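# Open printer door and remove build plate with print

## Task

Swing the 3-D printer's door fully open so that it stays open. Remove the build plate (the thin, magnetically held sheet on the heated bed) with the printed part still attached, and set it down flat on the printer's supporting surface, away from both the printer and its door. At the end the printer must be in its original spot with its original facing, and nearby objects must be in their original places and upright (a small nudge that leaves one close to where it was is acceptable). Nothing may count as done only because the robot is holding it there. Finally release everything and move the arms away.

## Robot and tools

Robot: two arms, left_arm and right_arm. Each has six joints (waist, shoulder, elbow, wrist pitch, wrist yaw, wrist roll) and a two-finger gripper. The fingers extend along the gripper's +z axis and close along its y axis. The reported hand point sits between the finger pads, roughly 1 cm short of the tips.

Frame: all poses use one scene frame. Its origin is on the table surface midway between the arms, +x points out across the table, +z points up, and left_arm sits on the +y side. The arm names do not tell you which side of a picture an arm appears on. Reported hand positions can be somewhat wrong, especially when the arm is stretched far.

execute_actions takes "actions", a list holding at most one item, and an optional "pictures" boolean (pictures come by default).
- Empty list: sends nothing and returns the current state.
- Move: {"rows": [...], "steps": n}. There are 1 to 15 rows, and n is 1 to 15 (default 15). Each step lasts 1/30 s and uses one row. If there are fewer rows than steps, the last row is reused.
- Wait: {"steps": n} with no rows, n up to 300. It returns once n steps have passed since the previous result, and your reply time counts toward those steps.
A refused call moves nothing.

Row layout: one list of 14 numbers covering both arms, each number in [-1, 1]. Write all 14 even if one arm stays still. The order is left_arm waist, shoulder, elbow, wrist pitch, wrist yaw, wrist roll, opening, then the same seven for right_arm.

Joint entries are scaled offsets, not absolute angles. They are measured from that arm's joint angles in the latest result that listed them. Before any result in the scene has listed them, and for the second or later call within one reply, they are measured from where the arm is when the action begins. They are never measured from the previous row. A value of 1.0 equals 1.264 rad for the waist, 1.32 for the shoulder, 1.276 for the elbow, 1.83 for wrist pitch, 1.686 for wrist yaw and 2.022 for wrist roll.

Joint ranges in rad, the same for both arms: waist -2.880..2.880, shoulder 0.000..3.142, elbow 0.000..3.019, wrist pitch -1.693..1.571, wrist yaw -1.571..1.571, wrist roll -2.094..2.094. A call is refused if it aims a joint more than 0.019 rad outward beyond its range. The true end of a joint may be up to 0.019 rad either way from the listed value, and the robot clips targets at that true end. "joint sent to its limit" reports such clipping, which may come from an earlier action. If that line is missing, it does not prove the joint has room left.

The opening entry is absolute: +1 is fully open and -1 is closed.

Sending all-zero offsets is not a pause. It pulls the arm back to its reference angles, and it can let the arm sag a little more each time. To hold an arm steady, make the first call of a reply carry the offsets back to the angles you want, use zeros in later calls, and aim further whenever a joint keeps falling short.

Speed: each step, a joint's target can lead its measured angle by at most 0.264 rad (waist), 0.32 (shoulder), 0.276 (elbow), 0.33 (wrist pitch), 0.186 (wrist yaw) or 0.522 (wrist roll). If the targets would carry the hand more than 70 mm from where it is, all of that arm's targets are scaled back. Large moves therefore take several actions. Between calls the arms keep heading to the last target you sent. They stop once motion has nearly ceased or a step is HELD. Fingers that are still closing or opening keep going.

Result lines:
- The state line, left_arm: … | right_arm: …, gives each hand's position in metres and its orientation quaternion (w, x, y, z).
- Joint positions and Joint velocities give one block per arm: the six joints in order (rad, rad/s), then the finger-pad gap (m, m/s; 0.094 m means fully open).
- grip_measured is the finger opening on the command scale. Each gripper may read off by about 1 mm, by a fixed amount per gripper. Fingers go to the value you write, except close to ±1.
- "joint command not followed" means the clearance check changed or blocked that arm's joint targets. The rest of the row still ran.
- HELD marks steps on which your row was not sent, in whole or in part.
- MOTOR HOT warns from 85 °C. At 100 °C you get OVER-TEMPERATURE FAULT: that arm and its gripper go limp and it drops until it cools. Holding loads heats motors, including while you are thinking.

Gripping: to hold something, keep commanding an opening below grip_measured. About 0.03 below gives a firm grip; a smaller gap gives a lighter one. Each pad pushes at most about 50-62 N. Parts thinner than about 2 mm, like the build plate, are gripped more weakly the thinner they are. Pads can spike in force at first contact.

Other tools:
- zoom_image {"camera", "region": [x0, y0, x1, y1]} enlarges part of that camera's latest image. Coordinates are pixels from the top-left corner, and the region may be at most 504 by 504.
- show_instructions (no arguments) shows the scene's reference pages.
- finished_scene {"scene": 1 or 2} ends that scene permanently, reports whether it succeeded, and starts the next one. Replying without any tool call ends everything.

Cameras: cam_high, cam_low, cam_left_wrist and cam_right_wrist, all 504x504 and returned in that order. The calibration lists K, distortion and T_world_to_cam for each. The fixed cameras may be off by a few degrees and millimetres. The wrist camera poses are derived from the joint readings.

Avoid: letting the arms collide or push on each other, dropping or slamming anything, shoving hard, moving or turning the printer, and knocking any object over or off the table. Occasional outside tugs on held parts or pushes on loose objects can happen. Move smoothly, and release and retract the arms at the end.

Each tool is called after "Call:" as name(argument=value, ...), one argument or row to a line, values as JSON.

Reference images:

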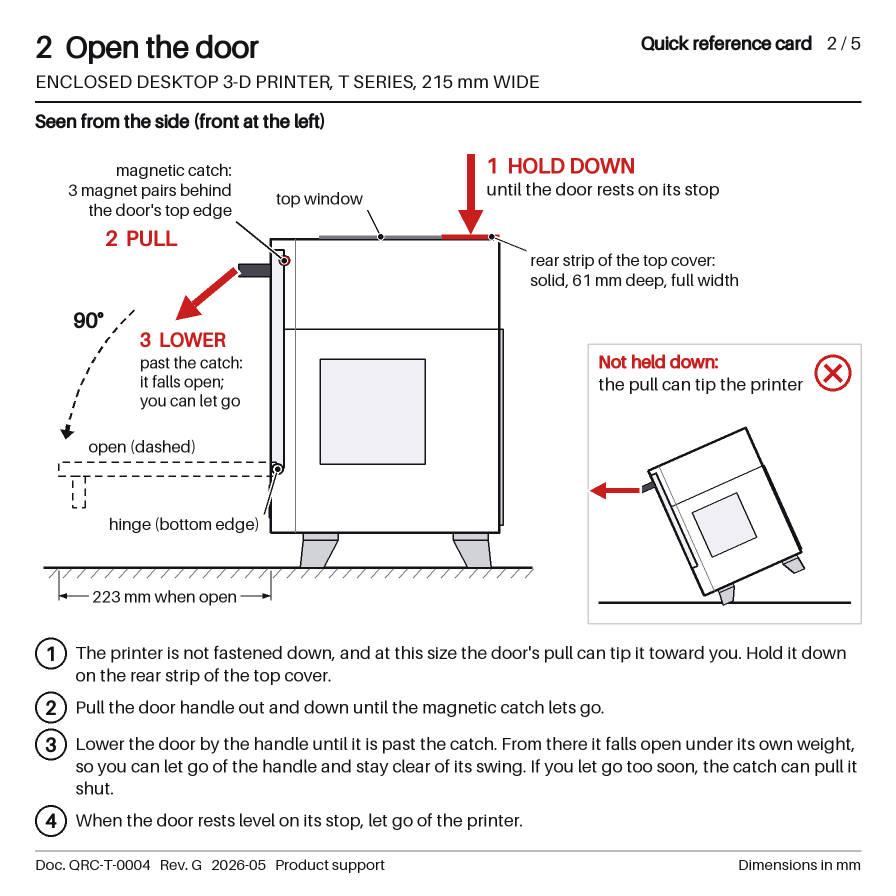

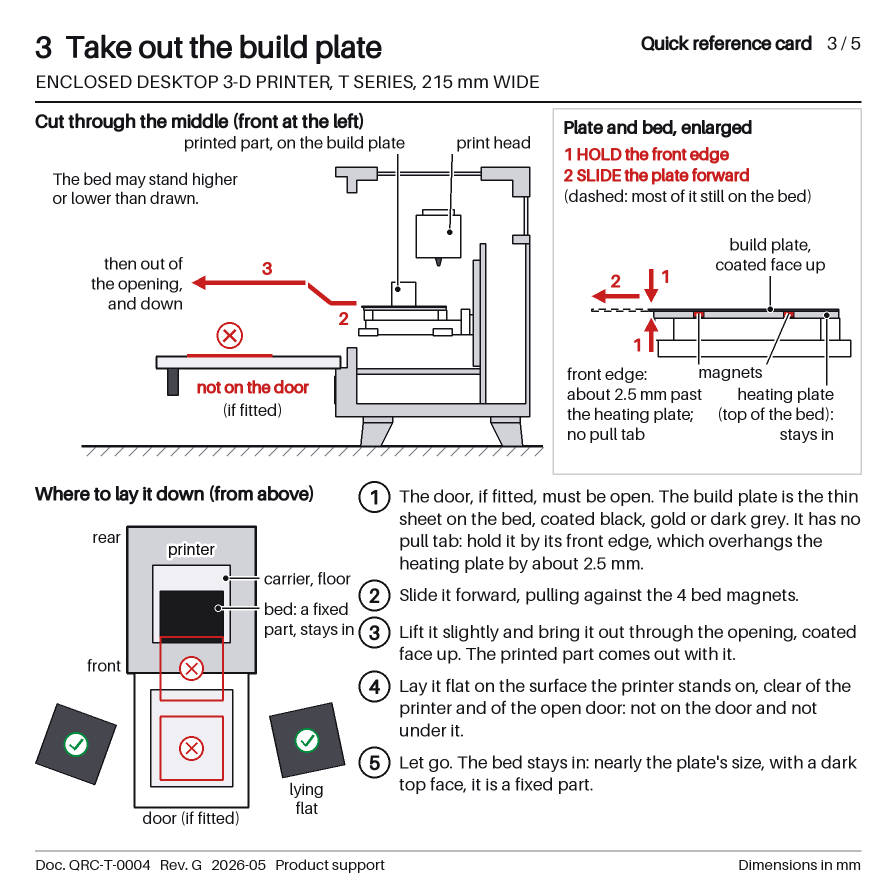

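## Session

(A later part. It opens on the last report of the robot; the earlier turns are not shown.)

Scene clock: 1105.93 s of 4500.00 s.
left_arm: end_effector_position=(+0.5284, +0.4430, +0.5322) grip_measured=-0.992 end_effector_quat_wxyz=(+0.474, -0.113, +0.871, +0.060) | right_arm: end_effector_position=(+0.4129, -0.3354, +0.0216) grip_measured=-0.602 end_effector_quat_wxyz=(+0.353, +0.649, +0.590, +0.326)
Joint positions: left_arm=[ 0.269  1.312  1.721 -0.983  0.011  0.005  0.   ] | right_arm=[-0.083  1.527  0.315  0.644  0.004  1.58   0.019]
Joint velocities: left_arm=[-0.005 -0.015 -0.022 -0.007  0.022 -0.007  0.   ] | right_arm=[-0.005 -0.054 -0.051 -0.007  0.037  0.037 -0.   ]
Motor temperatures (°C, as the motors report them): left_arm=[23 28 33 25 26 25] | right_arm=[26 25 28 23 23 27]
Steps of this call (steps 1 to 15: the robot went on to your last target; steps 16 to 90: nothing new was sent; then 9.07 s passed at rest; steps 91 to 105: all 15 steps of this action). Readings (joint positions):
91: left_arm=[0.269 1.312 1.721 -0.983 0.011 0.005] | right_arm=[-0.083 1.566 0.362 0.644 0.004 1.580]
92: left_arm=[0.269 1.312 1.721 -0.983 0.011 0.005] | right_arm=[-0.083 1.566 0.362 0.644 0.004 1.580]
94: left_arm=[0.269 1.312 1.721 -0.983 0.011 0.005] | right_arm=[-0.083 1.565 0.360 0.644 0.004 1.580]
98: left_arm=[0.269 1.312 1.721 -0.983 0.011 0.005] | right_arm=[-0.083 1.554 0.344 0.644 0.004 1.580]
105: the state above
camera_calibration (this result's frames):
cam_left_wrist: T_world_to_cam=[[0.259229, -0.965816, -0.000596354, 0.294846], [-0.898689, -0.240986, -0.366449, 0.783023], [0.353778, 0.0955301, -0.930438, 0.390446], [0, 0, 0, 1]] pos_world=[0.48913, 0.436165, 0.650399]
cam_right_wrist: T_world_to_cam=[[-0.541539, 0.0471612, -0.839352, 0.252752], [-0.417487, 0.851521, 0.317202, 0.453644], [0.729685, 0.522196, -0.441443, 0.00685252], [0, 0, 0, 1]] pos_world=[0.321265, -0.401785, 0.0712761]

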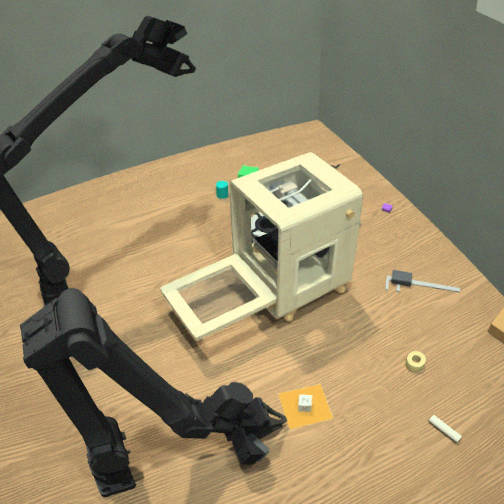

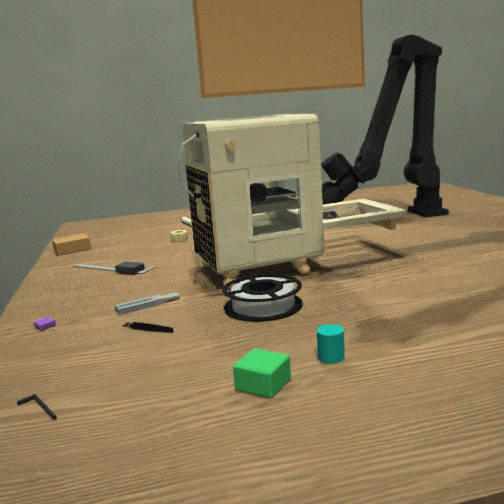

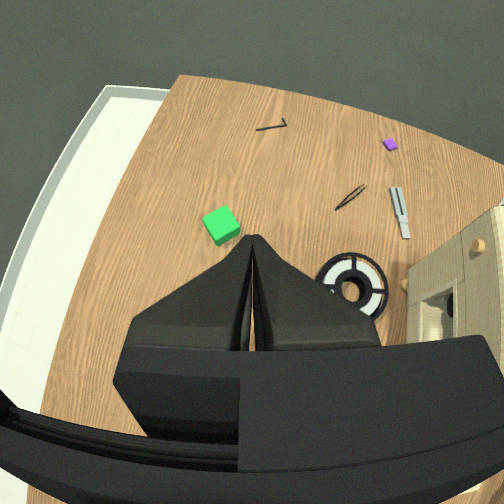

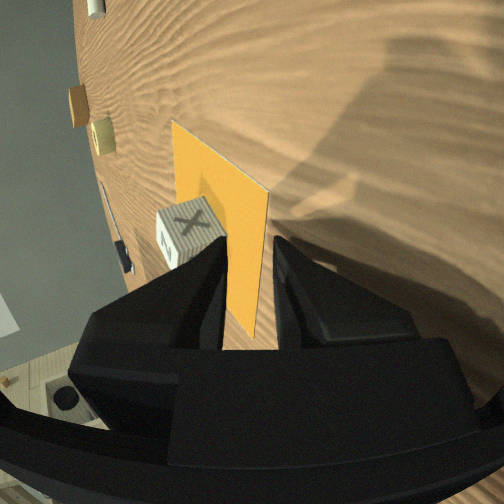

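The plate is flat on the table. Next I retract the right arm and check the printer pose.

Call:
execute_actions(
  actions=[
    {"rows":[[0,0,0,0,0,0,-1,0,-0.02,-0.015,0,0,0,-0.6],[0,0,0,0,0,0,-1,0,-0.035,-0.03,0,0,0,-0.6],[0,0,0,0,0,0,-1,0,-0.05,-0.04,0,0,0,-0.6],[0,0,0,0,0,0,-1,0,-0.07,-0.05,0,0,0,-0.6],[0,0,0,0,0,0,-1,0,-0.09,-0.06,0,0,0,-0.6],[0,0,0,0,0,0,-1,0,-0.11,-0.07,0,0,0,-0.6],[0,0,0,0,0,0,-1,0,-0.135,-0.08,0,0,0,-0.6],[0,0,0,0,0,0,-1,0,-0.16,-0.08,0,0,0,-0.6],[0,0,0,0,0,0,-1,0,-0.185,-0.08,0,0,0,-0.6],[0,0,0,0,0,0,-1,0,-0.21,-0.08,0,0,0,-0.6],[0,0,0,0,0,0,-1,0,-0.235,-0.08,0,0,0,-0.6],[0,0,0,0,0,0,-1,0,-0.26,-0.08,0,0,0,-0.6],[0,0,0,0,0,0,-1,0,-0.28,-0.08,0,0,0,-0.6],[0,0,0,0,0,0,-1,0,-0.3,-0.08,0,0,0,-0.6]],"steps":15},
  ],
)

Call:
zoom_image(
  camera="cam_high",
  region=[190,130,390,330],
)

Scene clock: 1117.23 s of 4500.00 s.
left_arm: end_effector_position=(+0.5284, +0.4430, +0.5322) grip_measured=-0.992 end_effector_quat_wxyz=(+0.474, -0.113, +0.871, +0.060) | right_arm: end_effector_position=(+0.3887, -0.3334, +0.1223) grip_measured=-0.602 end_effector_quat_wxyz=(+0.436, +0.595, +0.541, +0.403)
Joint positions: left_arm=[ 0.269  1.312  1.721 -0.983  0.011  0.005  0.   ] | right_arm=[-0.083  1.155  0.211  0.644  0.004  1.58   0.019]
Joint velocities: left_arm=[-0.005  0.005 -0.007  0.007 -0.007 -0.037  0.   ] | right_arm=[-0.024 -0.786 -0.012 -0.002 -0.037 -0.007 -0.001]
Motor temperatures (°C, as the motors report them): left_arm=[23 28 34 25 26 25] | right_arm=[26 25 28 23 23 27]
Steps of this call (steps 1 to 15: the robot went on to your last target; steps 16 to 90: nothing new was sent; then 7.80 s passed at rest; steps 91 to 105: all 15 steps of this action). Readings (joint positions):
91: left_arm=[0.269 1.312 1.721 -0.983 0.011 0.005] | right_arm=[-0.083 1.525 0.313 0.644 0.004 1.580]
92: left_arm=[0.269 1.312 1.721 -0.983 0.011 0.005] | right_arm=[-0.083 1.521 0.309 0.644 0.004 1.580]
94: left_arm=[0.269 1.312 1.721 -0.983 0.011 0.005] | right_arm=[-0.083 1.497 0.288 0.644 0.004 1.580]
98: left_arm=[0.269 1.312 1.721 -0.983 0.011 0.005] | right_arm=[-0.083 1.391 0.229 0.644 0.004 1.580]
105: the state above
camera_calibration (this result's frames):
cam_left_wrist: T_world_to_cam=[[0.259229, -0.965816, -0.000596354, 0.294846], [-0.898689, -0.240986, -0.366449, 0.783023], [0.353778, 0.0955301, -0.930438, 0.390446], [0, 0, 0, 1]] pos_world=[0.48913, 0.436165, 0.650399]
cam_right_wrist: T_world_to_cam=[[-0.30017, 0.0271124, -0.9535, 0.237534], [-0.483984, 0.857044, 0.176732, 0.454787], [0.821984, 0.514529, -0.244137, 0.00530647], [0, 0, 0, 1]] pos_world=[0.287049, -0.398943, 0.147409]

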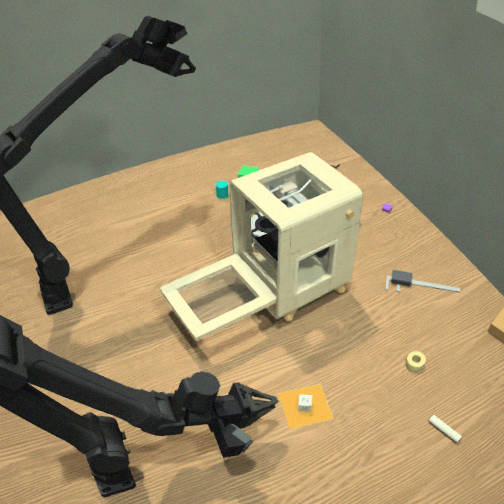

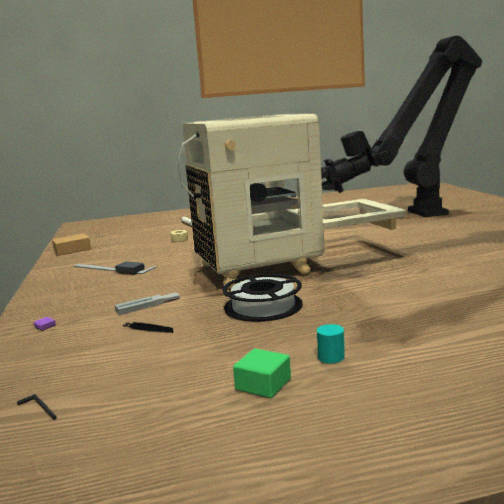

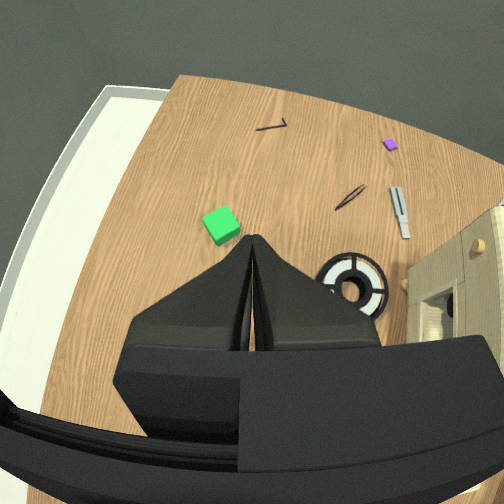

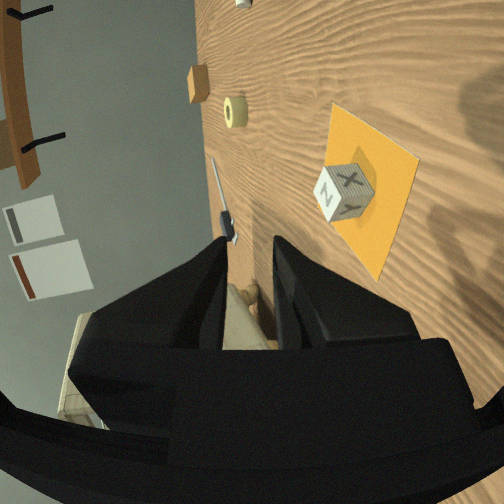

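Region (190, 130, 390, 330) of cam_high's 504x504 image, scaled by 2.520, with more detail than that image has.

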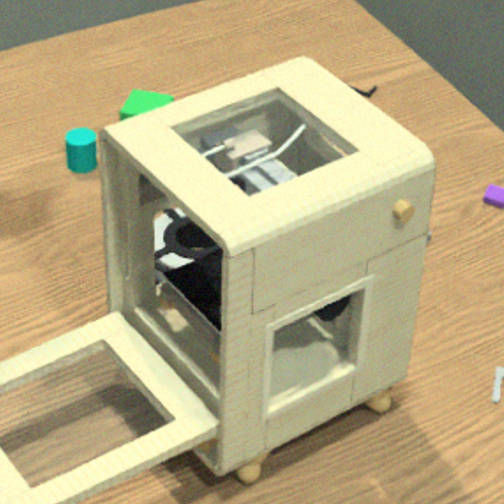

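Call:
finished_scene(
  scene=1,
)

The scene is finished: the task was done.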